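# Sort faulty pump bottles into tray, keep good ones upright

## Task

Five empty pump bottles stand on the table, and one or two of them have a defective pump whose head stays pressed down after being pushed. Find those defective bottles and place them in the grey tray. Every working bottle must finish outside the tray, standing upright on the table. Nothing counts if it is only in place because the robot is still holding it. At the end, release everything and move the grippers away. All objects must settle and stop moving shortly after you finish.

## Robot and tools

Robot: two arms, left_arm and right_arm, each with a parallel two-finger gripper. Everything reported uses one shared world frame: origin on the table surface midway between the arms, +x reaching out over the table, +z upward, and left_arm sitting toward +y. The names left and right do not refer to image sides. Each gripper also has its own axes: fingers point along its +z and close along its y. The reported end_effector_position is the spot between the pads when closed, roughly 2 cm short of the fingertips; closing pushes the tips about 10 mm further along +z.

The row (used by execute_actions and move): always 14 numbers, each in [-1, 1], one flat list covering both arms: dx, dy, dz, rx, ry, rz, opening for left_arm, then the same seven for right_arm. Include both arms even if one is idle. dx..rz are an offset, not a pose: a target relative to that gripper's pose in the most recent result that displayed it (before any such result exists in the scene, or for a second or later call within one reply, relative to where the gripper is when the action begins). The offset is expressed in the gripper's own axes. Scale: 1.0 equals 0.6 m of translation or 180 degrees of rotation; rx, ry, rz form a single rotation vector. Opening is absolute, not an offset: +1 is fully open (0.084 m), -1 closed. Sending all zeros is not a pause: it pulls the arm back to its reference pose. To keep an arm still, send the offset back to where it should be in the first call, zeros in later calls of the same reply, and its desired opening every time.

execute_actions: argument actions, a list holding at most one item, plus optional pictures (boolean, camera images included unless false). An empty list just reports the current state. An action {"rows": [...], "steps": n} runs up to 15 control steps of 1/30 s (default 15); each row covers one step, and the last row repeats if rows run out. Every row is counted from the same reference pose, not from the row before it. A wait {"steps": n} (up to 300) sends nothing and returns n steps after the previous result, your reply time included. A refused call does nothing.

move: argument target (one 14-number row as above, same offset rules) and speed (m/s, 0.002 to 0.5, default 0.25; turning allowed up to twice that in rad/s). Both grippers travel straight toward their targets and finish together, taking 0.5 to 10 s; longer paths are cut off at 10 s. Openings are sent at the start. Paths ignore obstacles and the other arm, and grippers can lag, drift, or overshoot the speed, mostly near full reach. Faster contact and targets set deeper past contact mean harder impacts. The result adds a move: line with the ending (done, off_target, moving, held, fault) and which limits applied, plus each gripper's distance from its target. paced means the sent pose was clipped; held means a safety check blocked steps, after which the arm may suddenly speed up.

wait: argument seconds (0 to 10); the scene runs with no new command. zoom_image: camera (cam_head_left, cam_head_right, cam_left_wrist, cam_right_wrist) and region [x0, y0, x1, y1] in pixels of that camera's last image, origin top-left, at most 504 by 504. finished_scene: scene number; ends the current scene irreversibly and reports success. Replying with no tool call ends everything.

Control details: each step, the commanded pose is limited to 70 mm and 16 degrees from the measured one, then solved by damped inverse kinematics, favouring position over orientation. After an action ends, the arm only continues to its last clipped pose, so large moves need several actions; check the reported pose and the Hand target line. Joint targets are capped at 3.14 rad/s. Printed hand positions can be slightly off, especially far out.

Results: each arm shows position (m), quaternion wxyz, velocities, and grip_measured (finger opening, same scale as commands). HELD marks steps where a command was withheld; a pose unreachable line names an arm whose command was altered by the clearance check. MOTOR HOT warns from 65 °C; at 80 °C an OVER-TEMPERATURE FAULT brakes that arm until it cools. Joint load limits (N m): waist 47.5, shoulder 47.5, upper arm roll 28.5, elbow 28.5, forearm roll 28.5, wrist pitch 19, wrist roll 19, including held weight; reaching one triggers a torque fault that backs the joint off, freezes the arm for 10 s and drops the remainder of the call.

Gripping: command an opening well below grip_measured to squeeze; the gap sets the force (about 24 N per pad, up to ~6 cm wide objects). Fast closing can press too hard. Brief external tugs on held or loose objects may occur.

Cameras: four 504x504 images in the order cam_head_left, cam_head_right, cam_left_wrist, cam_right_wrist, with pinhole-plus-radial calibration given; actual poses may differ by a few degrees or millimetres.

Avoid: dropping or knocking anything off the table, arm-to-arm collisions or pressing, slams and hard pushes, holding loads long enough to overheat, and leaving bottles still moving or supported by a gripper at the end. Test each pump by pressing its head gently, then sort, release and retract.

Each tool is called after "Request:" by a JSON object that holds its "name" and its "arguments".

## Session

Request:
{"name": "execute_actions", "arguments": {"actions": []}}

Scene clock: 0.00 s of 5100.00 s.
left_arm: end_effector_position=(+0.2005, +0.0277, +0.3818) grip_measured=+1.00 end_effector_quat_wxyz=(+0.094, -0.432, +0.555, +0.705) end_effector_velocity=(+0.000, +0.000, -0.000) end_effector_angular_velocity=(-0.000, +0.000, -0.000) | right_arm: end_effector_position=(+0.4212, -0.3184, +0.2484) grip_measured=+1.00 end_effector_quat_wxyz=(-0.000, +1.000, +0.009, -0.002) end_effector_velocity=(-0.000, +0.000, -0.000) end_effector_angular_velocity=(-0.000, +0.000, -0.000)
Joint positions: left_arm=[-1.09   0.611 -0.095  1.893  0.149  2.866  0.865  0.084] | right_arm=[-0.002 -0.246 -0.002  0.92  -0.     1.169 -0.     0.084]
Joint velocities: left_arm=[ 0. -0. -0. -0.  0. -0.  0. -0.] | right_arm=[ 0.002 -0.    -0.    -0.001 -0.001 -0.     0.002  0.   ]
Motor temperatures (°C, as the motors report them): left_arm=[38 36 41 42 45 38 41] | right_arm=[35 39 38 37 37 40 38]
Hand target (left_arm): +0.201, +0.028, +0.382; +0.094, -0.432, +0.555, +0.705
Hand target (right_arm): +0.421, -0.318, +0.248; -0.000, +1.000, +0.009, -0.002
camera_calibration (this result's frames):
cam_left_wrist: T_world_to_cam=[[-0.603516, -0.355012, 0.713957, -0.10559], [0.601211, 0.385551, 0.699925, -0.327528], [-0.523749, 0.851655, -0.0192492, 0.216356], [0, 0, 0, 1]] pos_world=[0.246505, -0.0954674, 0.308796]

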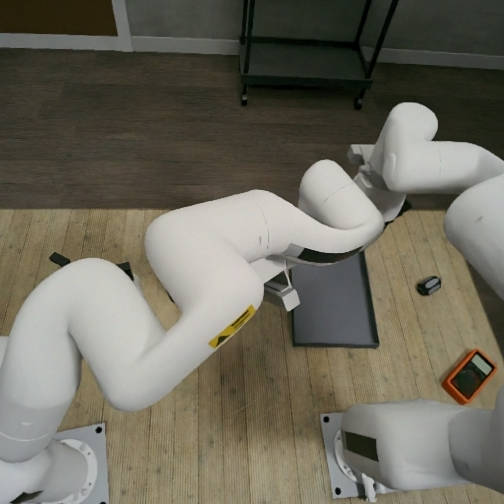

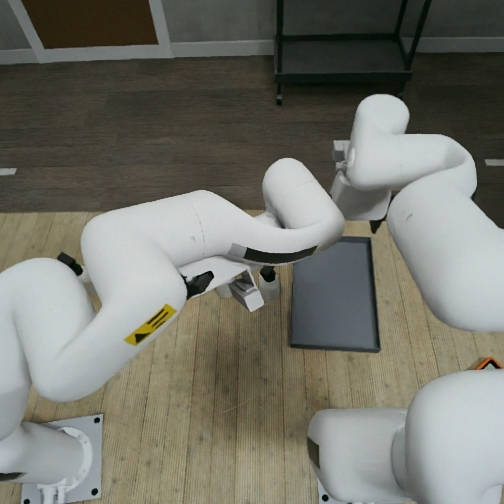

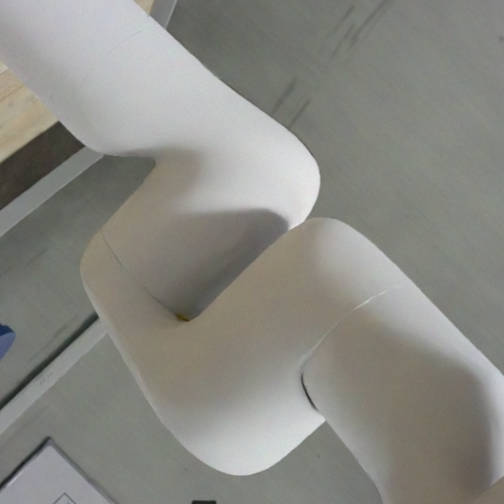

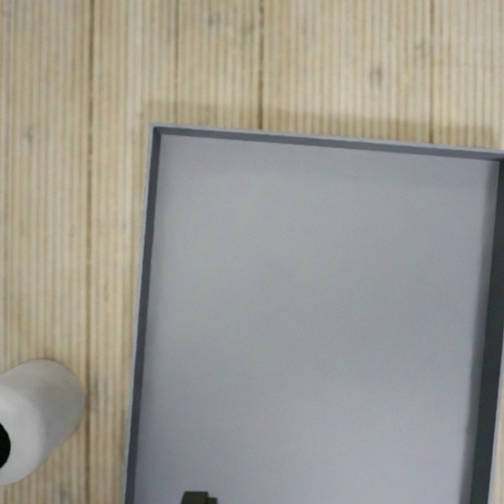

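Request:
{"name": "move", "arguments": {"target": [0,0,0,-0.075,0.559,-0.44,-1, 0,0,0,0,0,0,-1], "speed": 0.3}}

Request:
{"name": "move", "arguments": {"target": [0.03,-0.55,0.15,0,0,0,-1, 0,0,0,0,0,0,-1], "speed": 0.3}}

Scene clock: 5.33 s of 5100.00 s.
left_arm: end_effector_position=(+0.2010, +0.0280, +0.3818) grip_measured=-1.00 end_effector_quat_wxyz=(+0.001, +1.000, +0.001, -0.003) end_effector_velocity=(-0.000, -0.000, +0.001) end_effector_angular_velocity=(-0.002, -0.006, +0.001) | right_arm: end_effector_position=(+0.4212, -0.3184, +0.2484) grip_measured=-1.00 end_effector_quat_wxyz=(-0.000, +1.000, +0.009, -0.002) end_effector_velocity=(-0.001, -0.000, -0.001) end_effector_angular_velocity=(-0.000, +0.002, -0.000)
Joint positions: left_arm=[-1.207 -0.542  0.091  1.063  0.042  1.604 -0.962  0.   ] | right_arm=[-0.002 -0.246 -0.002  0.92  -0.     1.169 -0.     0.   ]
Joint velocities: left_arm=[-0.    -0.004 -0.003 -0.002  0.003 -0.004 -0.004  0.   ] | right_arm=[ 0.    -0.    -0.    -0.001 -0.     0.     0.001  0.   ]
Motor temperatures (°C, as the motors report them): left_arm=[38 36 41 42 45 38 41] | right_arm=[35 39 38 38 37 40 38]
Hand target (left_arm): +0.201, +0.028, +0.382; +0.001, +1.000, +0.001, -0.002
Hand target (right_arm): +0.421, -0.318, +0.248; -0.000, +1.000, +0.009, -0.002
Off the commanded pose (left_arm): 0.001 m, 0 deg.
Off the commanded pose (right_arm): 0.000 m, 0 deg.
move: done
camera_calibration (this result's frames):
cam_left_wrist: T_world_to_cam=[[-0.0166683, -0.99985, -0.00475975, 0.0693598], [-0.99936, 0.0168105, -0.0315878, 0.283325], [0.0316631, 0.00423019, -0.99949, 0.502694], [0, 0, 0, 1]] pos_world=[0.268383, 0.06246, 0.511717]
cam_right_wrist: T_world_to_cam=[[0.0236316, -0.999258, -0.0304111, -0.28604], [-0.999585, -0.0241179, 0.0157239, 0.477699], [-0.0164457, 0.0300269, -0.999414, 0.395238], [0, 0, 0, 1]] pos_world=[0.490761, -0.286174, 0.378797]

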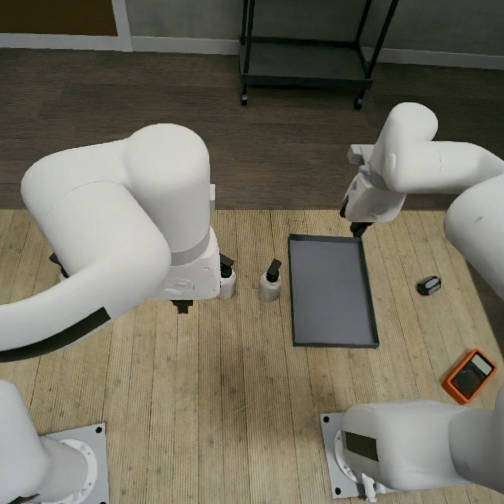

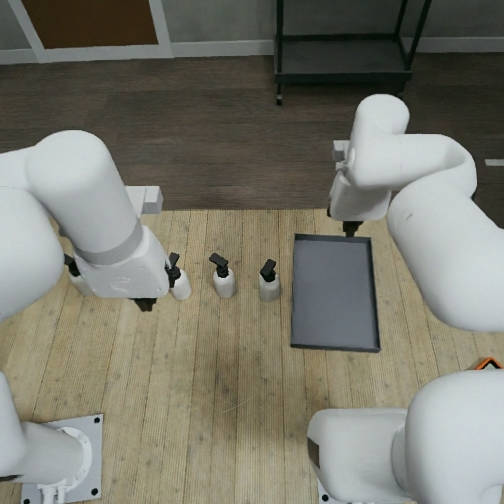

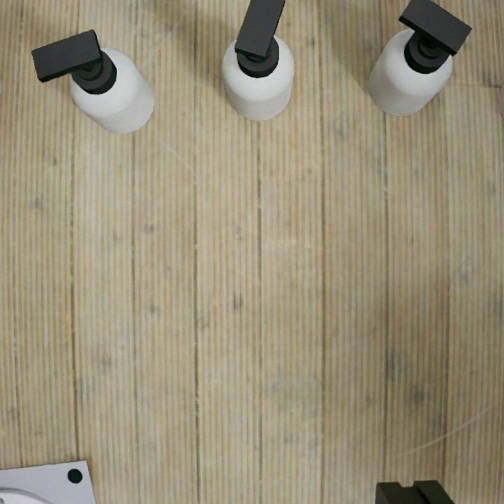

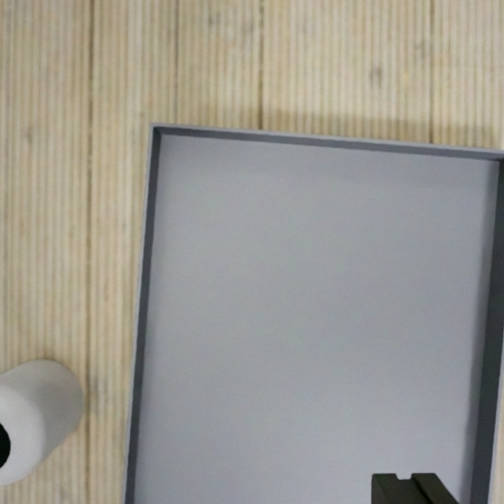

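Scene clock: 6.97 s of 5100.00 s.
left_arm: end_effector_position=(+0.2180, +0.3578, +0.2908) grip_measured=-1.00 end_effector_quat_wxyz=(+0.001, +1.000, +0.000, -0.003) end_effector_velocity=(+0.000, +0.003, +0.000) end_effector_angular_velocity=(-0.003, -0.002, +0.002) | right_arm: end_effector_position=(+0.4212, -0.3184, +0.2484) grip_measured=-1.00 end_effector_quat_wxyz=(-0.000, +1.000, +0.009, -0.002) end_effector_velocity=(+0.001, +0.000, +0.001) end_effector_angular_velocity=(+0.000, -0.002, -0.001)
Joint positions: left_arm=[-0.905 -1.229  0.585  0.652  0.557  1.788 -0.389  0.   ] | right_arm=[-0.002 -0.246 -0.002  0.92  -0.     1.169 -0.     0.   ]
Joint velocities: left_arm=[ 0.003 -0.002  0.006  0.003  0.004 -0.     0.006  0.   ] | right_arm=[ 0.001  0.    -0.     0.002  0.    -0.     0.002  0.   ]
Motor temperatures (°C, as the motors report them): left_arm=[38 36 41 42 45 38 41] | right_arm=[35 39 38 38 37 40 38]
Hand target (left_arm): +0.218, +0.358, +0.291; +0.001, +1.000, +0.001, -0.003
Hand target (right_arm): +0.421, -0.318, +0.248; -0.000, +1.000, +0.009, -0.002
Off the commanded pose (left_arm): 0.000 m, 0 deg.
Off the commanded pose (right_arm): 0.000 m, 0 deg.
move: done
camera_calibration (this result's frames):
cam_left_wrist: T_world_to_cam=[[-0.0176327, -0.999834, -0.00451031, 0.399036], [-0.999386, 0.0177611, -0.0302049, 0.291245], [0.03028, 0.00397494, -0.999534, 0.410136], [0, 0, 0, 1]] pos_world=[0.285684, 0.392167, 0.420541]
cam_right_wrist: T_world_to_cam=[[0.0236316, -0.999258, -0.0304111, -0.28604], [-0.999585, -0.0241178, 0.0157238, 0.477699], [-0.0164456, 0.030027, -0.999414, 0.395238], [0, 0, 0, 1]] pos_world=[0.490761, -0.286174, 0.378797]

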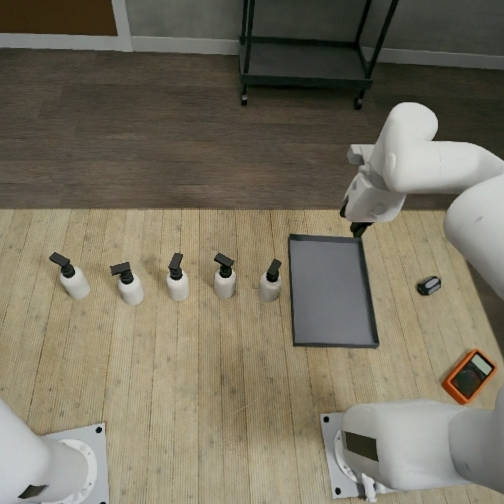

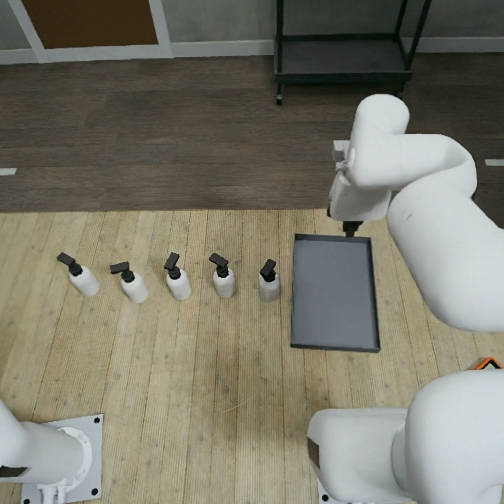

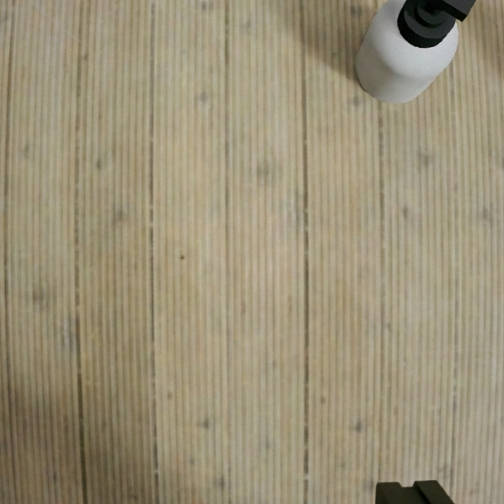

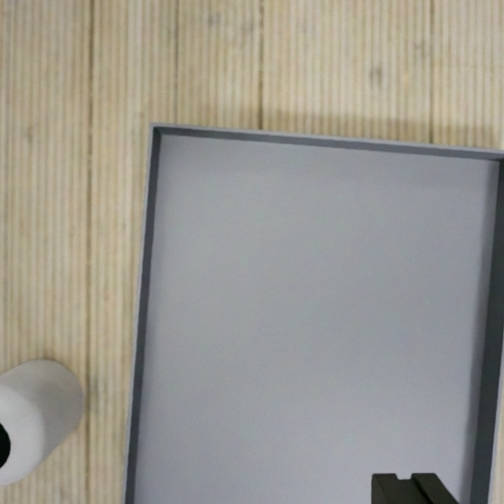

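Request:
{"name": "move", "arguments": {"target": [0.195,0.263,0.068,0,0,0,-1, -0.13,-0.314,0,0,0,0,-1], "speed": 0.3}}

Scene clock: 8.83 s of 5100.00 s.
left_arm: end_effector_position=(+0.3351, +0.2002, +0.2499) grip_measured=-1.00 end_effector_quat_wxyz=(+0.001, +1.000, +0.001, -0.003) end_effector_velocity=(+0.000, -0.002, -0.001) end_effector_angular_velocity=(+0.002, +0.002, -0.005) | right_arm: end_effector_position=(+0.3398, -0.1312, +0.2489) grip_measured=-1.00 end_effector_quat_wxyz=(-0.001, +1.000, +0.009, -0.002) end_effector_velocity=(-0.001, +0.003, +0.000) end_effector_angular_velocity=(-0.002, -0.001, +0.006)
Joint positions: left_arm=[-1.275 -0.673  0.715  0.746  0.432  1.317 -0.63   0.   ] | right_arm=[ 0.194 -0.356  0.293  0.838  0.112  1.185  0.431  0.   ]
Joint velocities: left_arm=[-0.005  0.007  0.001  0.001 -0.002 -0.002  0.001  0.   ] | right_arm=[ 0.004 -0.     0.005  0.001 -0.    -0.     0.003  0.   ]
Motor temperatures (°C, as the motors report them): left_arm=[38 36 41 42 45 38 41] | right_arm=[35 39 38 38 37 40 38]
Hand target (left_arm): +0.335, +0.200, +0.250; +0.000, +1.000, +0.001, -0.003
Hand target (right_arm): +0.340, -0.131, +0.249; -0.001, +1.000, +0.009, -0.002
Off the commanded pose (left_arm): 0.000 m, 0 deg.
Off the commanded pose (right_arm): 0.000 m, 0 deg.
move: done
camera_calibration (this result's frames):
cam_left_wrist: T_world_to_cam=[[-0.0163516, -0.999852, -0.00543094, 0.243167], [-0.999365, 0.0165151, -0.0315605, 0.410408], [0.0316455, 0.00491143, -0.999487, 0.365745], [0, 0, 0, 1]] pos_world=[0.402549, 0.234556, 0.37983]
cam_right_wrist: T_world_to_cam=[[0.0229464, -0.999225, -0.0319946, -0.0964189], [-0.999592, -0.0234758, 0.0162683, 0.400786], [-0.0170068, 0.0316083, -0.999356, 0.389186], [0, 0, 0, 1]] pos_world=[0.409454, -0.0992369, 0.37933]

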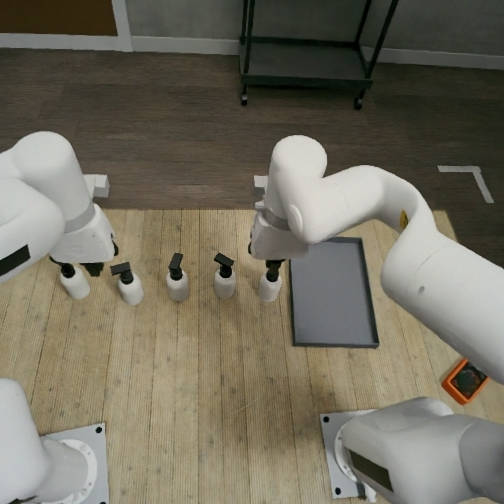

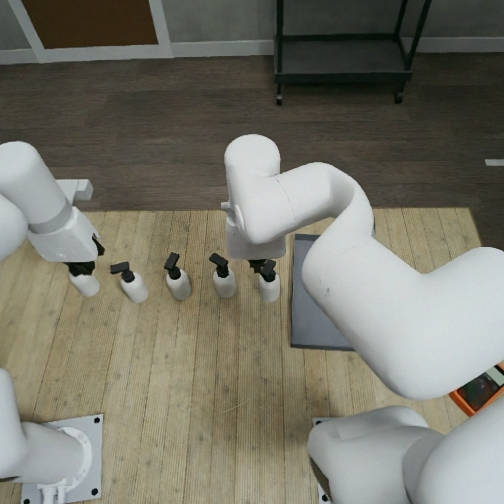

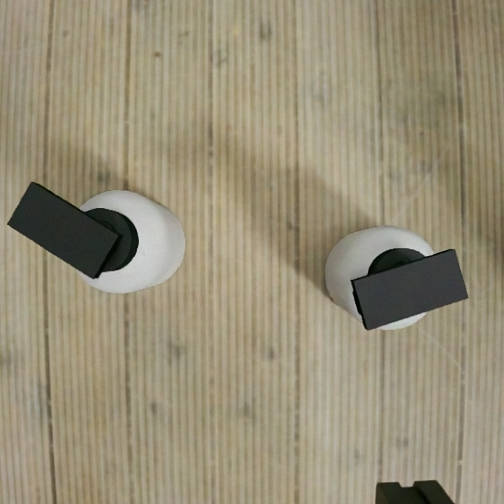

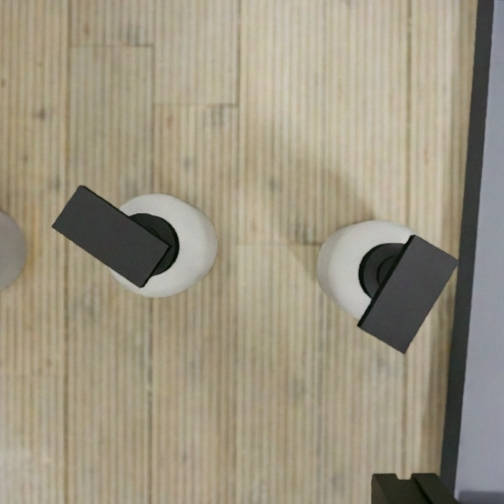

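Request:
{"name": "move", "arguments": {"target": [0.138,-0.165,0.133,0,0,0,-1, 0.095,0.032,0.133,0,0,0,-1], "speed": 0.2}}

Request:
{"name": "move", "arguments": {"target": [0,0,0.053,0,0,0,-1, 0,0,0.053,0,0,0,-1], "speed": 0.03}}

Request:
{"name": "move", "arguments": {"target": [0,0,-0.07,0,-0.003,0,-1, 0,0,-0.07,0,-0.003,0,-1], "speed": 0.1}}

Request:
{"name": "move", "arguments": {"target": [-0.035,0.211,0.024,0,0,0,-1, 0.014,-0.173,0.024,0,0,0,-1], "speed": 0.2}}

Request:
{"name": "move", "arguments": {"target": [0,0,0.053,0,0,0,-1, 0,0,0.053,0,0,0,-1], "speed": 0.03}}

Request:
{"name": "move", "arguments": {"target": [0,0,-0.07,0,-0.003,0,-1, 0,0,-0.07,0,-0.003,0,-1], "speed": 0.1}}

Request:
{"name": "move", "arguments": {"target": [-0.3,-0.3,-0.15,0,0,0,-1, -0.12,-0.12,-0.11,0,0,0,-1], "speed": 0.25}}

Scene clock: 12.47 s of 5100.00 s.
left_arm: end_effector_position=(+0.4175, +0.2992, +0.1699) grip_measured=-1.00 end_effector_quat_wxyz=(+0.000, +1.000, +0.001, -0.002) end_effector_velocity=(+0.001, +0.003, -0.001) end_effector_angular_velocity=(-0.002, +0.002, +0.006) | right_arm: end_effector_position=(+0.3968, -0.1494, +0.1689) grip_measured=-1.00 end_effector_quat_wxyz=(-0.001, +1.000, +0.009, -0.001) end_effector_velocity=(-0.000, -0.001, -0.002) end_effector_angular_velocity=(-0.001, +0.003, -0.002)
Joint positions: left_arm=[-1.376 -0.399  1.199  0.812  0.44   1.014 -0.285  0.   ] | right_arm=[ 0.141 -0.118  0.269  0.814  0.042  0.93   0.387  0.   ]
Joint velocities: left_arm=[-0.007  0.006  0.015  0.006 -0.006 -0.002  0.006  0.   ] | right_arm=[-0.     0.003 -0.001 -0.002  0.    -0.001  0.     0.   ]
Motor temperatures (°C, as the motors report them): left_arm=[38 36 41 43 45 38 41] | right_arm=[35 39 38 39 37 40 38]
Hand target (left_arm): +0.417, +0.299, +0.170; +0.000, +1.000, +0.001, -0.002
Hand target (right_arm): +0.397, -0.150, +0.169; -0.001, +1.000, +0.009, -0.002
Off the commanded pose (left_arm): 0.000 m, 0 deg.
Off the commanded pose (right_arm): 0.000 m, 0 deg.
move: done
camera_calibration (this result's frames):
cam_left_wrist: T_world_to_cam=[[-0.0166157, -0.999842, -0.00629868, 0.343345], [-0.999328, 0.0168123, -0.0325635, 0.488598], [0.0326643, 0.00575338, -0.99945, 0.281977], [0, 0, 0, 1]] pos_world=[0.484764, 0.333454, 0.299895]
cam_right_wrist: T_world_to_cam=[[0.0229904, -0.999231, -0.0317587, -0.118484], [-0.999604, -0.0234915, 0.0154965, 0.458818], [-0.0162307, 0.0313898, -0.999375, 0.310433], [0, 0, 0, 1]] pos_world=[0.466399, -0.117359, 0.299366]

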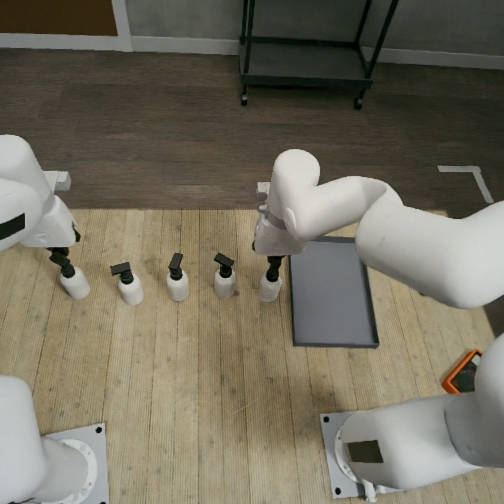

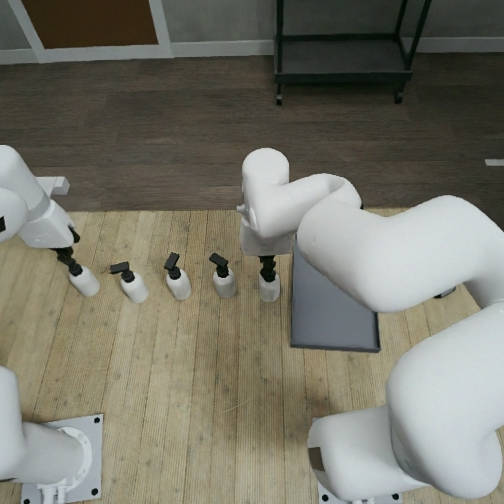

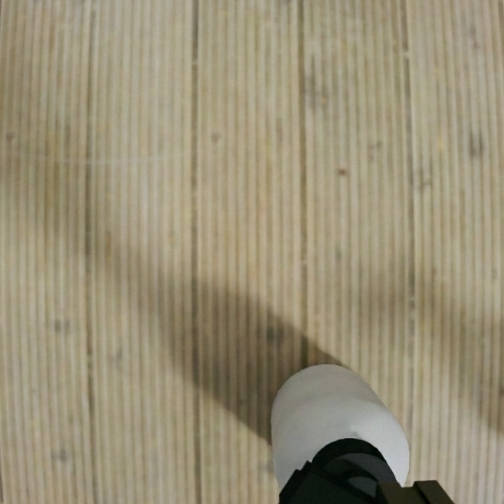

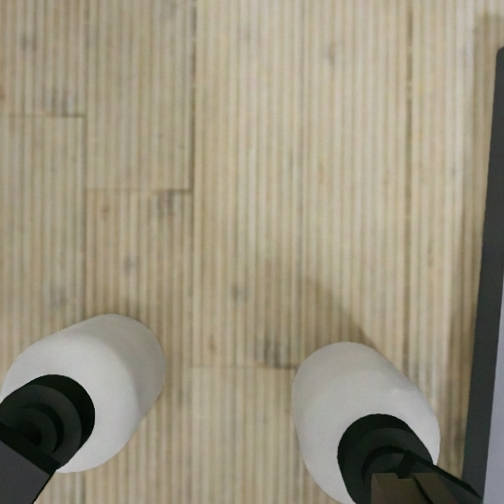

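Scene clock: 13.83 s of 5100.00 s.
left_arm: end_effector_position=(+0.4231, +0.2995, +0.1436) grip_measured=-1.00 end_effector_quat_wxyz=(+0.001, +1.000, +0.002, +0.005) end_effector_velocity=(+0.002, +0.006, +0.000) end_effector_angular_velocity=(+0.004, +0.000, +0.012) | right_arm: end_effector_position=(+0.4009, -0.1471, +0.1430) grip_measured=-1.00 end_effector_quat_wxyz=(-0.003, +1.000, +0.009, +0.006) end_effector_velocity=(+0.003, -0.000, +0.001) end_effector_angular_velocity=(+0.002, -0.002, -0.003)
Joint positions: left_arm=[-1.449 -0.337  1.306  0.776  0.417  0.901 -0.259  0.   ] | right_arm=[ 0.14  -0.07   0.275  0.778  0.027  0.832  0.4    0.   ]
Joint velocities: left_arm=[-0.006  0.009  0.018  0.01  -0.004  0.     0.005  0.   ] | right_arm=[-0.003  0.006 -0.001  0.009 -0.002  0.001 -0.     0.   ]
Motor temperatures (°C, as the motors report them): left_arm=[38 36 41 43 45 38 41] | right_arm=[35 39 38 39 37 40 38]
Hand target (left_arm): +0.417, +0.299, +0.138; +0.000, +1.000, +0.001, -0.002
Hand target (right_arm): +0.397, -0.149, +0.137; -0.001, +1.000, +0.009, -0.001
Off the commanded pose (left_arm): 0.008 m, 1 deg.
Off the commanded pose (right_arm): 0.008 m, 1 deg.
move: off_target (left_arm, right_arm)
camera_calibration (this result's frames):
cam_left_wrist: T_world_to_cam=[[-0.0149066, -0.999874, -0.00550506, 0.342754], [-0.998772, 0.0151499, -0.0471746, 0.495688], [0.047252, 0.00479509, -0.998871, 0.249526], [0, 0, 0, 1]] pos_world=[0.488398, 0.334004, 0.274515]
cam_right_wrist: T_world_to_cam=[[0.0241951, -0.999033, -0.0367018, -0.1169], [-0.999706, -0.0242407, 0.000799765, 0.465435], [-0.00168867, 0.0366716, -0.999326, 0.279506], [0, 0, 0, 1]] pos_world=[0.468598, -0.115755, 0.274655]

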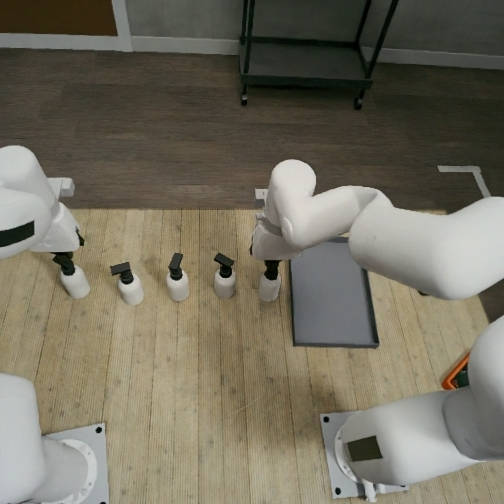

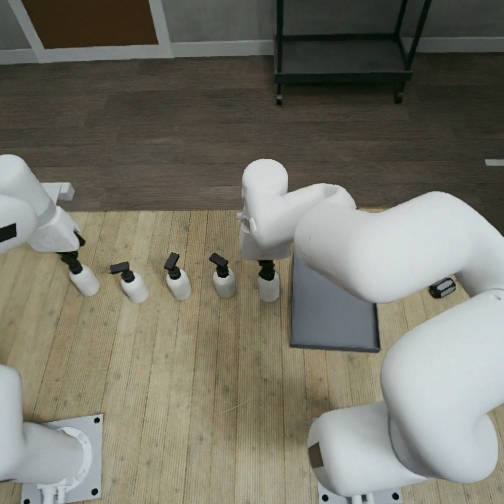

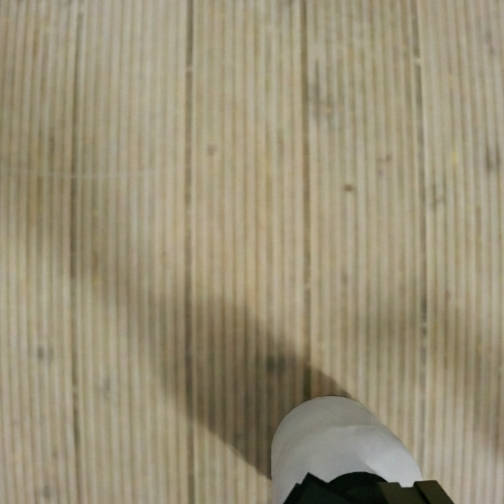

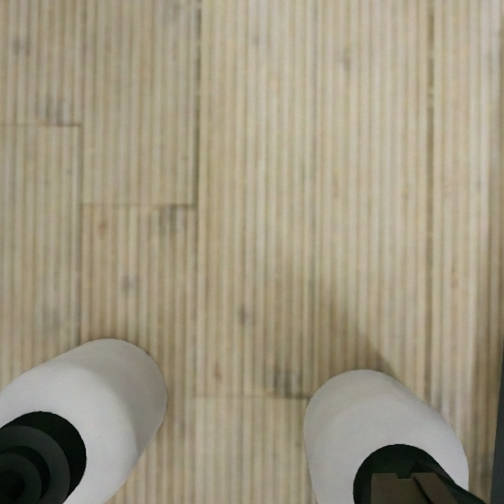

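Scene clock: 14.67 s of 5100.00 s.
left_arm: end_effector_position=(+0.4223, +0.2996, +0.1851) grip_measured=-1.00 end_effector_quat_wxyz=(+0.001, +1.000, +0.002, +0.000) end_effector_velocity=(+0.001, +0.000, +0.002) end_effector_angular_velocity=(-0.000, -0.004, -0.001) | right_arm: end_effector_position=(+0.4002, -0.1475, +0.1845) grip_measured=-1.00 end_effector_quat_wxyz=(-0.003, +1.000, +0.009, +0.001) end_effector_velocity=(+0.003, +0.001, +0.004) end_effector_angular_velocity=(+0.003, -0.008, +0.001)
Joint positions: left_arm=[-1.373 -0.41   1.179  0.85   0.435  1.057 -0.285  0.   ] | right_arm=[ 0.14  -0.131  0.267  0.848  0.048  0.971  0.382  0.   ]
Joint velocities: left_arm=[ 0.002 -0.003 -0.004  0.004  0.001  0.003 -0.     0.   ] | right_arm=[-0.001 -0.004 -0.     0.007  0.     0.002 -0.003  0.   ]
Motor temperatures (°C, as the motors report them): left_arm=[38 36 41 43 45 38 41] | right_arm=[35 39 38 39 37 40 38]
Hand target (left_arm): +0.423, +0.300, +0.186; +0.001, +1.000, +0.002, +0.000
Hand target (right_arm): +0.401, -0.147, +0.185; -0.003, +1.000, +0.009, +0.001
Off the commanded pose (left_arm): 0.001 m, 0 deg.
Off the commanded pose (right_arm): 0.001 m, 0 deg.
move: done
camera_calibration (this result's frames):
cam_left_wrist: T_world_to_cam=[[-0.0149559, -0.999874, -0.00529918, 0.343033], [-0.999212, 0.0151404, -0.0366798, 0.495125], [0.0367554, 0.00474643, -0.999313, 0.295574], [0, 0, 0, 1]] pos_world=[0.489002, 0.334091, 0.315349]
cam_right_wrist: T_world_to_cam=[[0.0238646, -0.999052, -0.0363977, -0.115679], [-0.999639, -0.0242971, 0.0114875, 0.462672], [-0.012361, 0.0361104, -0.999271, 0.325129], [0, 0, 0, 1]] pos_world=[0.469284, -0.116068, 0.315366]

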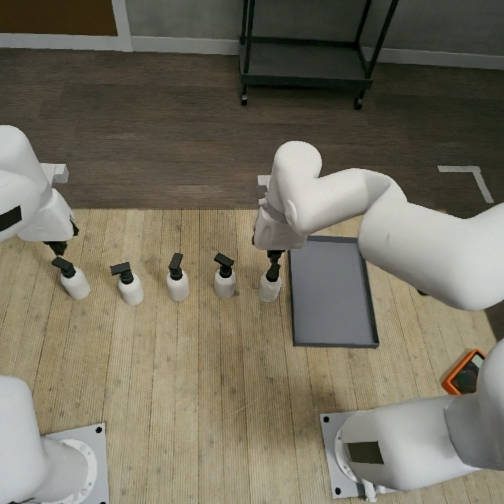

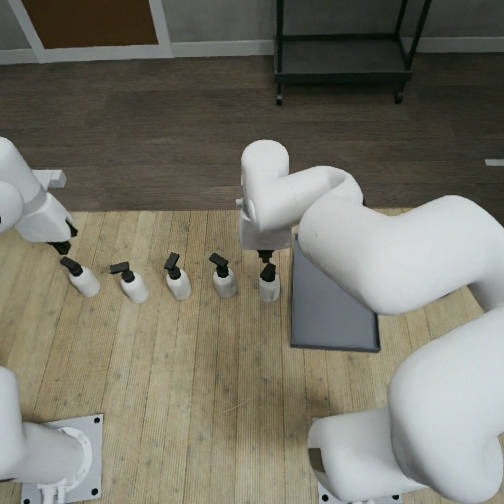

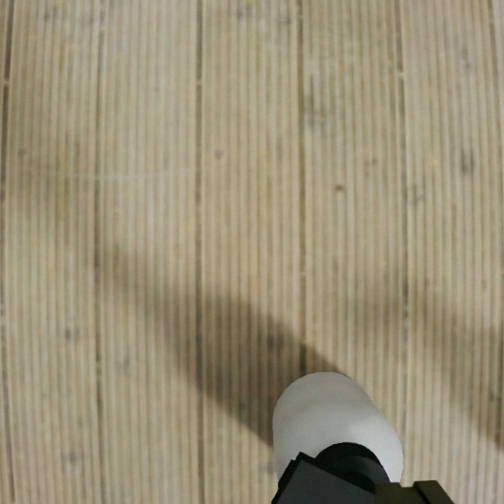

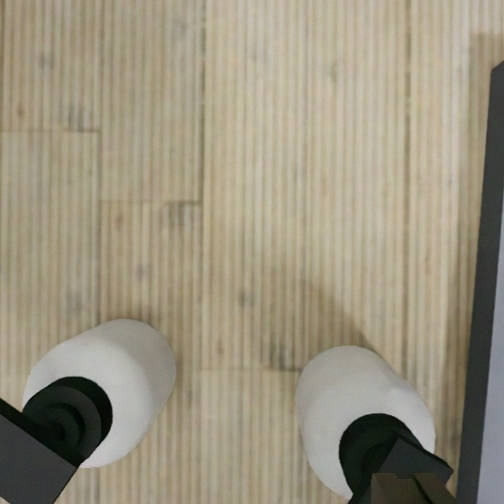

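Scene clock: 15.73 s of 5100.00 s.
left_arm: end_effector_position=(+0.4020, +0.1733, +0.1712) grip_measured=-1.00 end_effector_quat_wxyz=(+0.001, +1.000, +0.002, +0.000) end_effector_velocity=(-0.001, -0.004, +0.000) end_effector_angular_velocity=(+0.000, -0.001, -0.006) | right_arm: end_effector_position=(+0.4069, -0.0439, +0.1706) grip_measured=-1.00 end_effector_quat_wxyz=(-0.003, +1.000, +0.009, +0.001) end_effector_velocity=(-0.002, +0.003, -0.001) end_effector_angular_velocity=(-0.002, +0.002, +0.005)
Joint positions: left_arm=[-1.511 -0.316  1.045  0.788  0.329  0.975 -0.514  0.   ] | right_arm=[ 0.237  0.086  0.378  1.039 -0.033  0.955  0.637  0.   ]
Joint velocities: left_arm=[-0.006  0.003 -0.003  0.001 -0.003 -0.001 -0.002  0.   ] | right_arm=[ 0.005  0.003  0.004  0.003 -0.002  0.002  0.004  0.   ]
Motor temperatures (°C, as the motors report them): left_arm=[38 36 41 43 45 38 41] | right_arm=[35 39 38 39 37 40 38]
Hand target (left_arm): +0.402, +0.173, +0.171; +0.001, +1.000, +0.002, +0.000
Hand target (right_arm): +0.407, -0.043, +0.170; -0.003, +1.000, +0.009, +0.000
Off the commanded pose (left_arm): 0.001 m, 0 deg.
Off the commanded pose (right_arm): 0.000 m, 0 deg.
move: done
camera_calibration (this result's frames):
cam_left_wrist: T_world_to_cam=[[-0.0138418, -0.999892, -0.00486778, 0.215851], [-0.999204, 0.0140141, -0.0373478, 0.476533], [0.037412, 0.00434694, -0.99929, 0.282855], [0, 0, 0, 1]] pos_world=[0.468559, 0.20792, 0.301502]
cam_right_wrist: T_world_to_cam=[[0.0225721, -0.999073, -0.0366528, -0.0122782], [-0.999669, -0.0230078, 0.0115104, 0.472084], [-0.012343, 0.0363809, -0.999262, 0.307561], [0, 0, 0, 1]] pos_world=[0.476001, -0.0125945, 0.30145]

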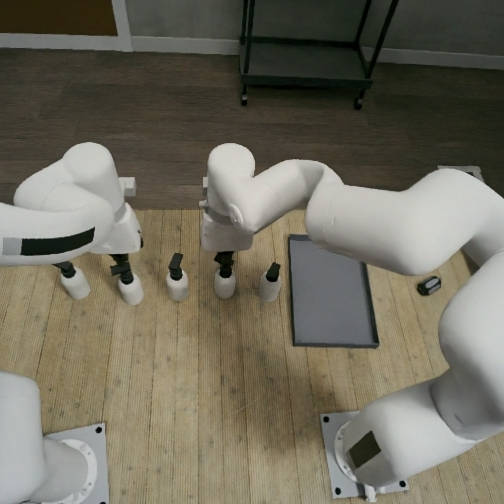

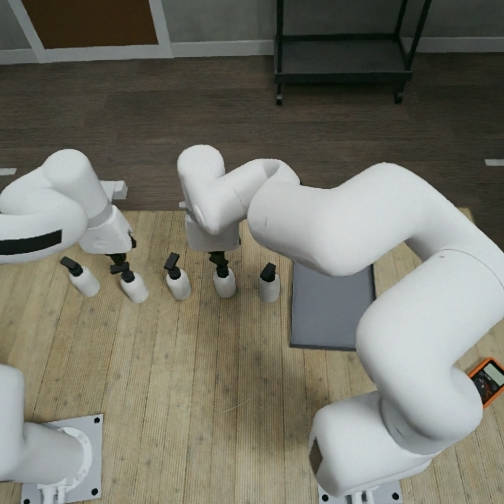

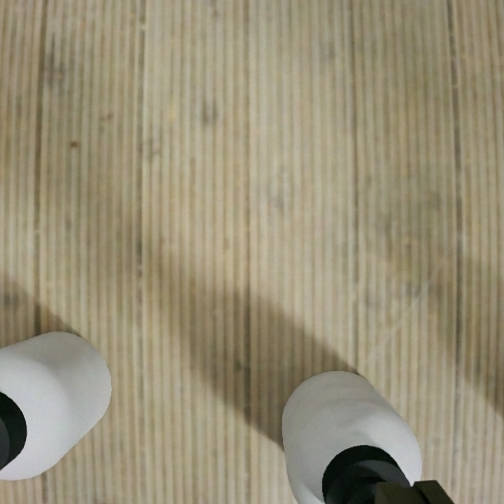

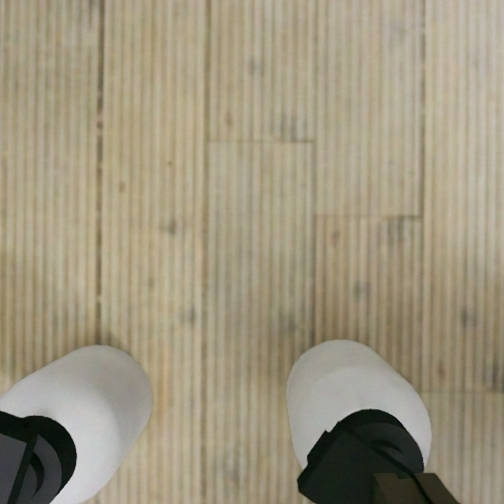

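Scene clock: 17.07 s of 5100.00 s.
left_arm: end_effector_position=(+0.4065, +0.1720, +0.1440) grip_measured=-1.00 end_effector_quat_wxyz=(+0.003, +1.000, +0.003, +0.006) end_effector_velocity=(+0.003, +0.003, -0.001) end_effector_angular_velocity=(+0.005, +0.000, +0.007) | right_arm: end_effector_position=(+0.4094, -0.0417, +0.1436) grip_measured=-1.00 end_effector_quat_wxyz=(-0.006, +1.000, +0.009, +0.006) end_effector_velocity=(-0.002, -0.002, -0.006) end_effector_angular_velocity=(-0.004, +0.008, -0.001)
Joint positions: left_arm=[-1.555 -0.238  1.117  0.748  0.279  0.86  -0.469  0.   ] | right_arm=[ 0.241  0.129  0.377  1.003 -0.058  0.867  0.656  0.   ]
Joint velocities: left_arm=[-0.004  0.013  0.01   0.007 -0.008 -0.001  0.006  0.   ] | right_arm=[-0.002  0.007 -0.    -0.007 -0.001 -0.005  0.001  0.   ]
Motor temperatures (°C, as the motors report them): left_arm=[38 36 41 43 45 38 41] | right_arm=[35 39 38 39 37 40 38]
Hand target (left_arm): +0.402, +0.173, +0.140; +0.001, +1.000, +0.002, +0.000
Hand target (right_arm): +0.407, -0.044, +0.139; -0.003, +1.000, +0.009, +0.001
Off the commanded pose (left_arm): 0.007 m, 1 deg.
Off the commanded pose (right_arm): 0.006 m, 1 deg.
move: off_target (left_arm, right_arm)
camera_calibration (this result's frames):
cam_left_wrist: T_world_to_cam=[[-0.013089, -0.999914, 0.0000265102, 0.213404], [-0.998721, 0.013072, -0.048837, 0.48165], [0.0488324, -0.000665701, -0.998807, 0.25165], [0, 0, 0, 1]] pos_world=[0.471538, 0.207257, 0.274867]
cam_right_wrist: T_world_to_cam=[[0.0234732, -0.998841, -0.0420134, -0.0107009], [-0.999723, -0.0235339, 0.000949022, 0.476505], [-0.00193666, 0.0419795, -0.999117, 0.276533], [0, 0, 0, 1]] pos_world=[0.47716, -0.0110832, 0.275387]

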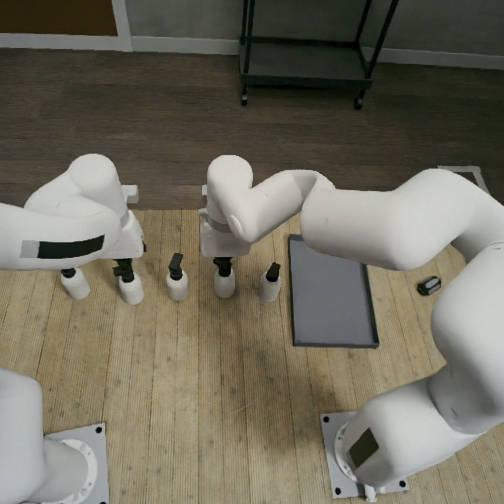

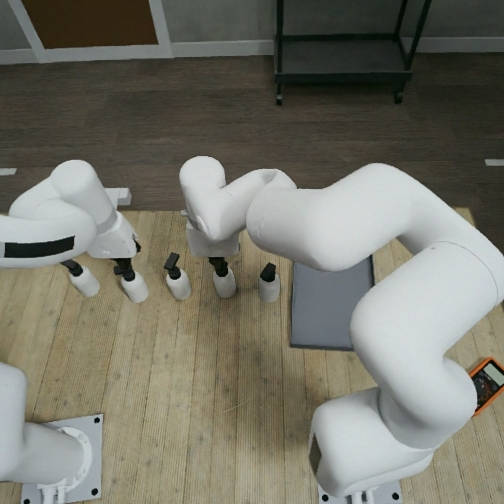

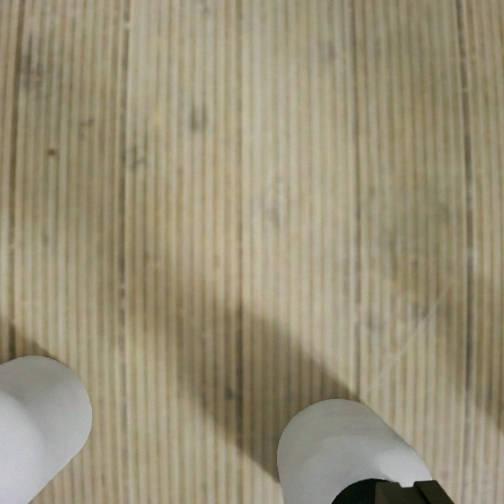

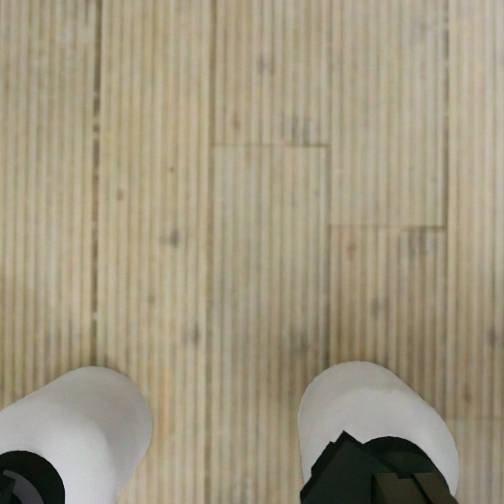

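Scene clock: 17.90 s of 5100.00 s.
left_arm: end_effector_position=(+0.4056, +0.1724, +0.1855) grip_measured=-1.00 end_effector_quat_wxyz=(+0.003, +1.000, +0.003, +0.001) end_effector_velocity=(+0.002, -0.000, +0.003) end_effector_angular_velocity=(-0.002, -0.005, -0.001) | right_arm: end_effector_position=(+0.4087, -0.0424, +0.1850) grip_measured=-1.00 end_effector_quat_wxyz=(-0.006, +1.000, +0.009, +0.000) end_effector_velocity=(+0.002, +0.001, +0.004) end_effector_angular_velocity=(+0.004, -0.008, -0.002)
Joint positions: left_arm=[-1.511 -0.331  1.034  0.822  0.328  1.017 -0.516  0.   ] | right_arm=[ 0.235  0.073  0.379  1.068 -0.022  0.993  0.628  0.   ]
Joint velocities: left_arm=[ 0.001 -0.003 -0.002  0.006  0.002  0.003  0.001  0.   ] | right_arm=[-0.001 -0.004 -0.     0.006  0.     0.002 -0.     0.   ]
Motor temperatures (°C, as the motors report them): left_arm=[38 36 41 43 45 38 41] | right_arm=[35 39 38 39 37 40 38]
Hand target (left_arm): +0.406, +0.172, +0.186; +0.004, +1.000, +0.003, +0.001
Hand target (right_arm): +0.409, -0.042, +0.186; -0.006, +1.000, +0.009, +0.001
Off the commanded pose (left_arm): 0.001 m, 0 deg.
Off the commanded pose (right_arm): 0.001 m, 0 deg.
move: done
camera_calibration (this result's frames):
cam_left_wrist: T_world_to_cam=[[-0.0131296, -0.999914, -0.000237264, 0.21388], [-0.99918, 0.013129, -0.038309, 0.481047], [0.0383088, -0.000265911, -0.999266, 0.297415], [0, 0, 0, 1]] pos_world=[0.472067, 0.207625, 0.315676]
cam_right_wrist: T_world_to_cam=[[0.0231094, -0.998874, -0.0414444, -0.00958135], [-0.999652, -0.0236139, 0.0117246, 0.473729], [-0.0126901, 0.0411591, -0.999072, 0.322228], [0, 0, 0, 1]] pos_world=[0.477875, -0.0116466, 0.315978]

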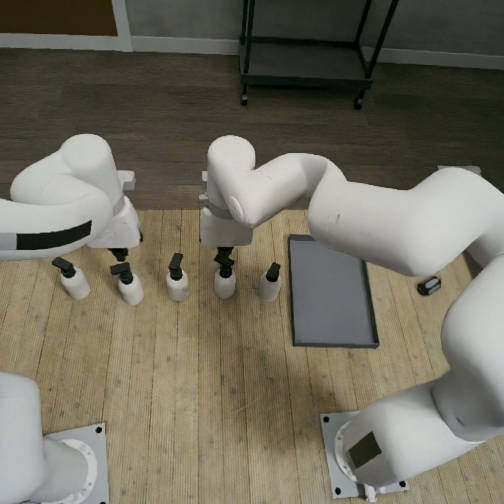

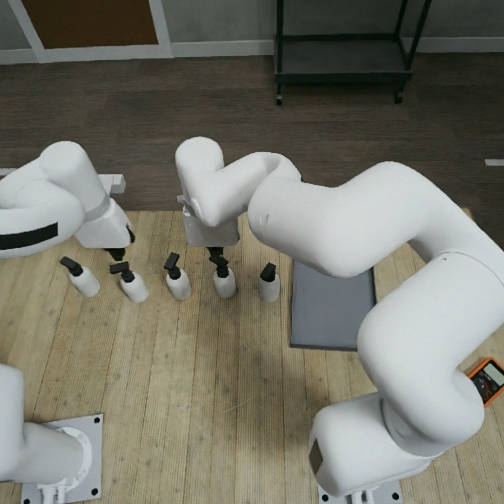

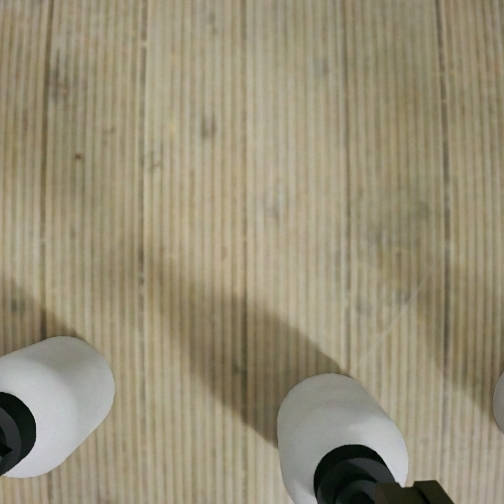

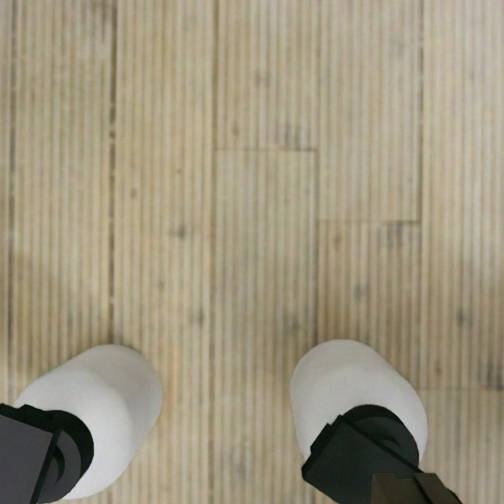

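Scene clock: 19.50 s of 5100.00 s.
left_arm: end_effector_position=(+0.2244, +0.3520, +0.2732) grip_measured=-1.00 end_effector_quat_wxyz=(+0.004, +1.000, +0.002, -0.001) end_effector_velocity=(-0.000, +0.002, +0.003) end_effector_angular_velocity=(-0.002, -0.006, +0.005) | right_arm: end_effector_position=(+0.3355, +0.0277, +0.2517) grip_measured=-1.00 end_effector_quat_wxyz=(-0.006, +1.000, +0.009, +0.000) end_effector_velocity=(-0.002, +0.002, +0.002) end_effector_angular_velocity=(+0.002, -0.002, +0.004)
Joint positions: left_arm=[-0.891 -1.224  0.61   0.601  0.569  1.725 -0.394  0.   ] | right_arm=[ 0.336 -0.015  0.479  1.168  0.016  1.173  0.813  0.   ]
Joint velocities: left_arm=[ 0.004 -0.005 -0.003  0.005  0.     0.004  0.001  0.   ] | right_arm=[ 0.003 -0.001  0.003  0.002  0.     0.001  0.001  0.   ]
Motor temperatures (°C, as the motors report them): left_arm=[38 36 41 43 45 38 41] | right_arm=[35 39 38 39 37 40 38]
Hand target (left_arm): +0.224, +0.352, +0.274; +0.004, +1.000, +0.002, -0.000
Hand target (right_arm): +0.335, +0.028, +0.252; -0.006, +1.000, +0.009, +0.000
Off the commanded pose (left_arm): 0.001 m, 0 deg.
Off the commanded pose (right_arm): 0.000 m, 0 deg.
move: done
camera_calibration (this result's frames):
cam_left_wrist: T_world_to_cam=[[-0.0145267, -0.999893, 0.00155856, 0.390968], [-0.999266, 0.0144624, -0.0354586, 0.299777], [0.0354323, -0.00207252, -0.99937, 0.393384], [0, 0, 0, 1]] pos_world=[0.291298, 0.387406, 0.403157]
cam_right_wrist: T_world_to_cam=[[0.0227127, -0.998871, -0.0417279, 0.0650391], [-0.999652, -0.0232503, 0.0124442, 0.4012], [-0.0134003, 0.0414308, -0.999052, 0.385264], [0, 0, 0, 1]] pos_world=[0.404746, 0.0583319, 0.38262]

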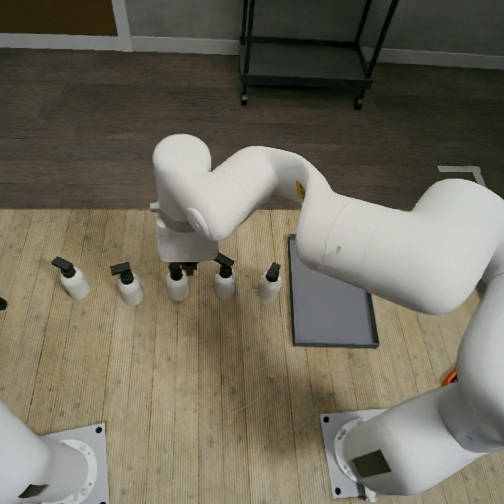

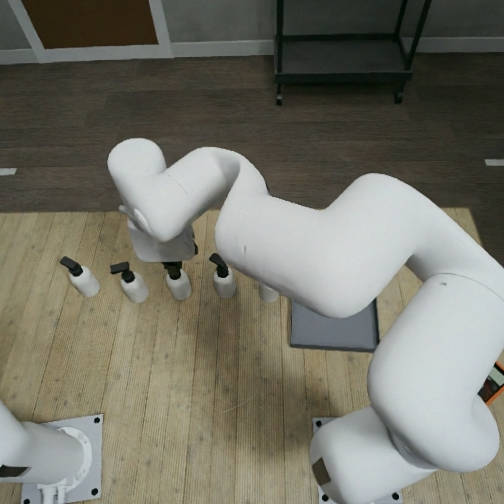

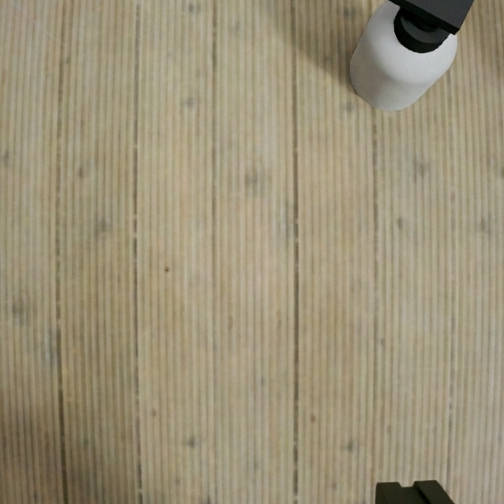

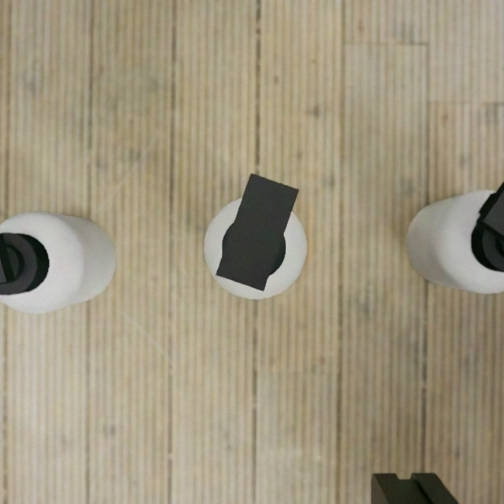

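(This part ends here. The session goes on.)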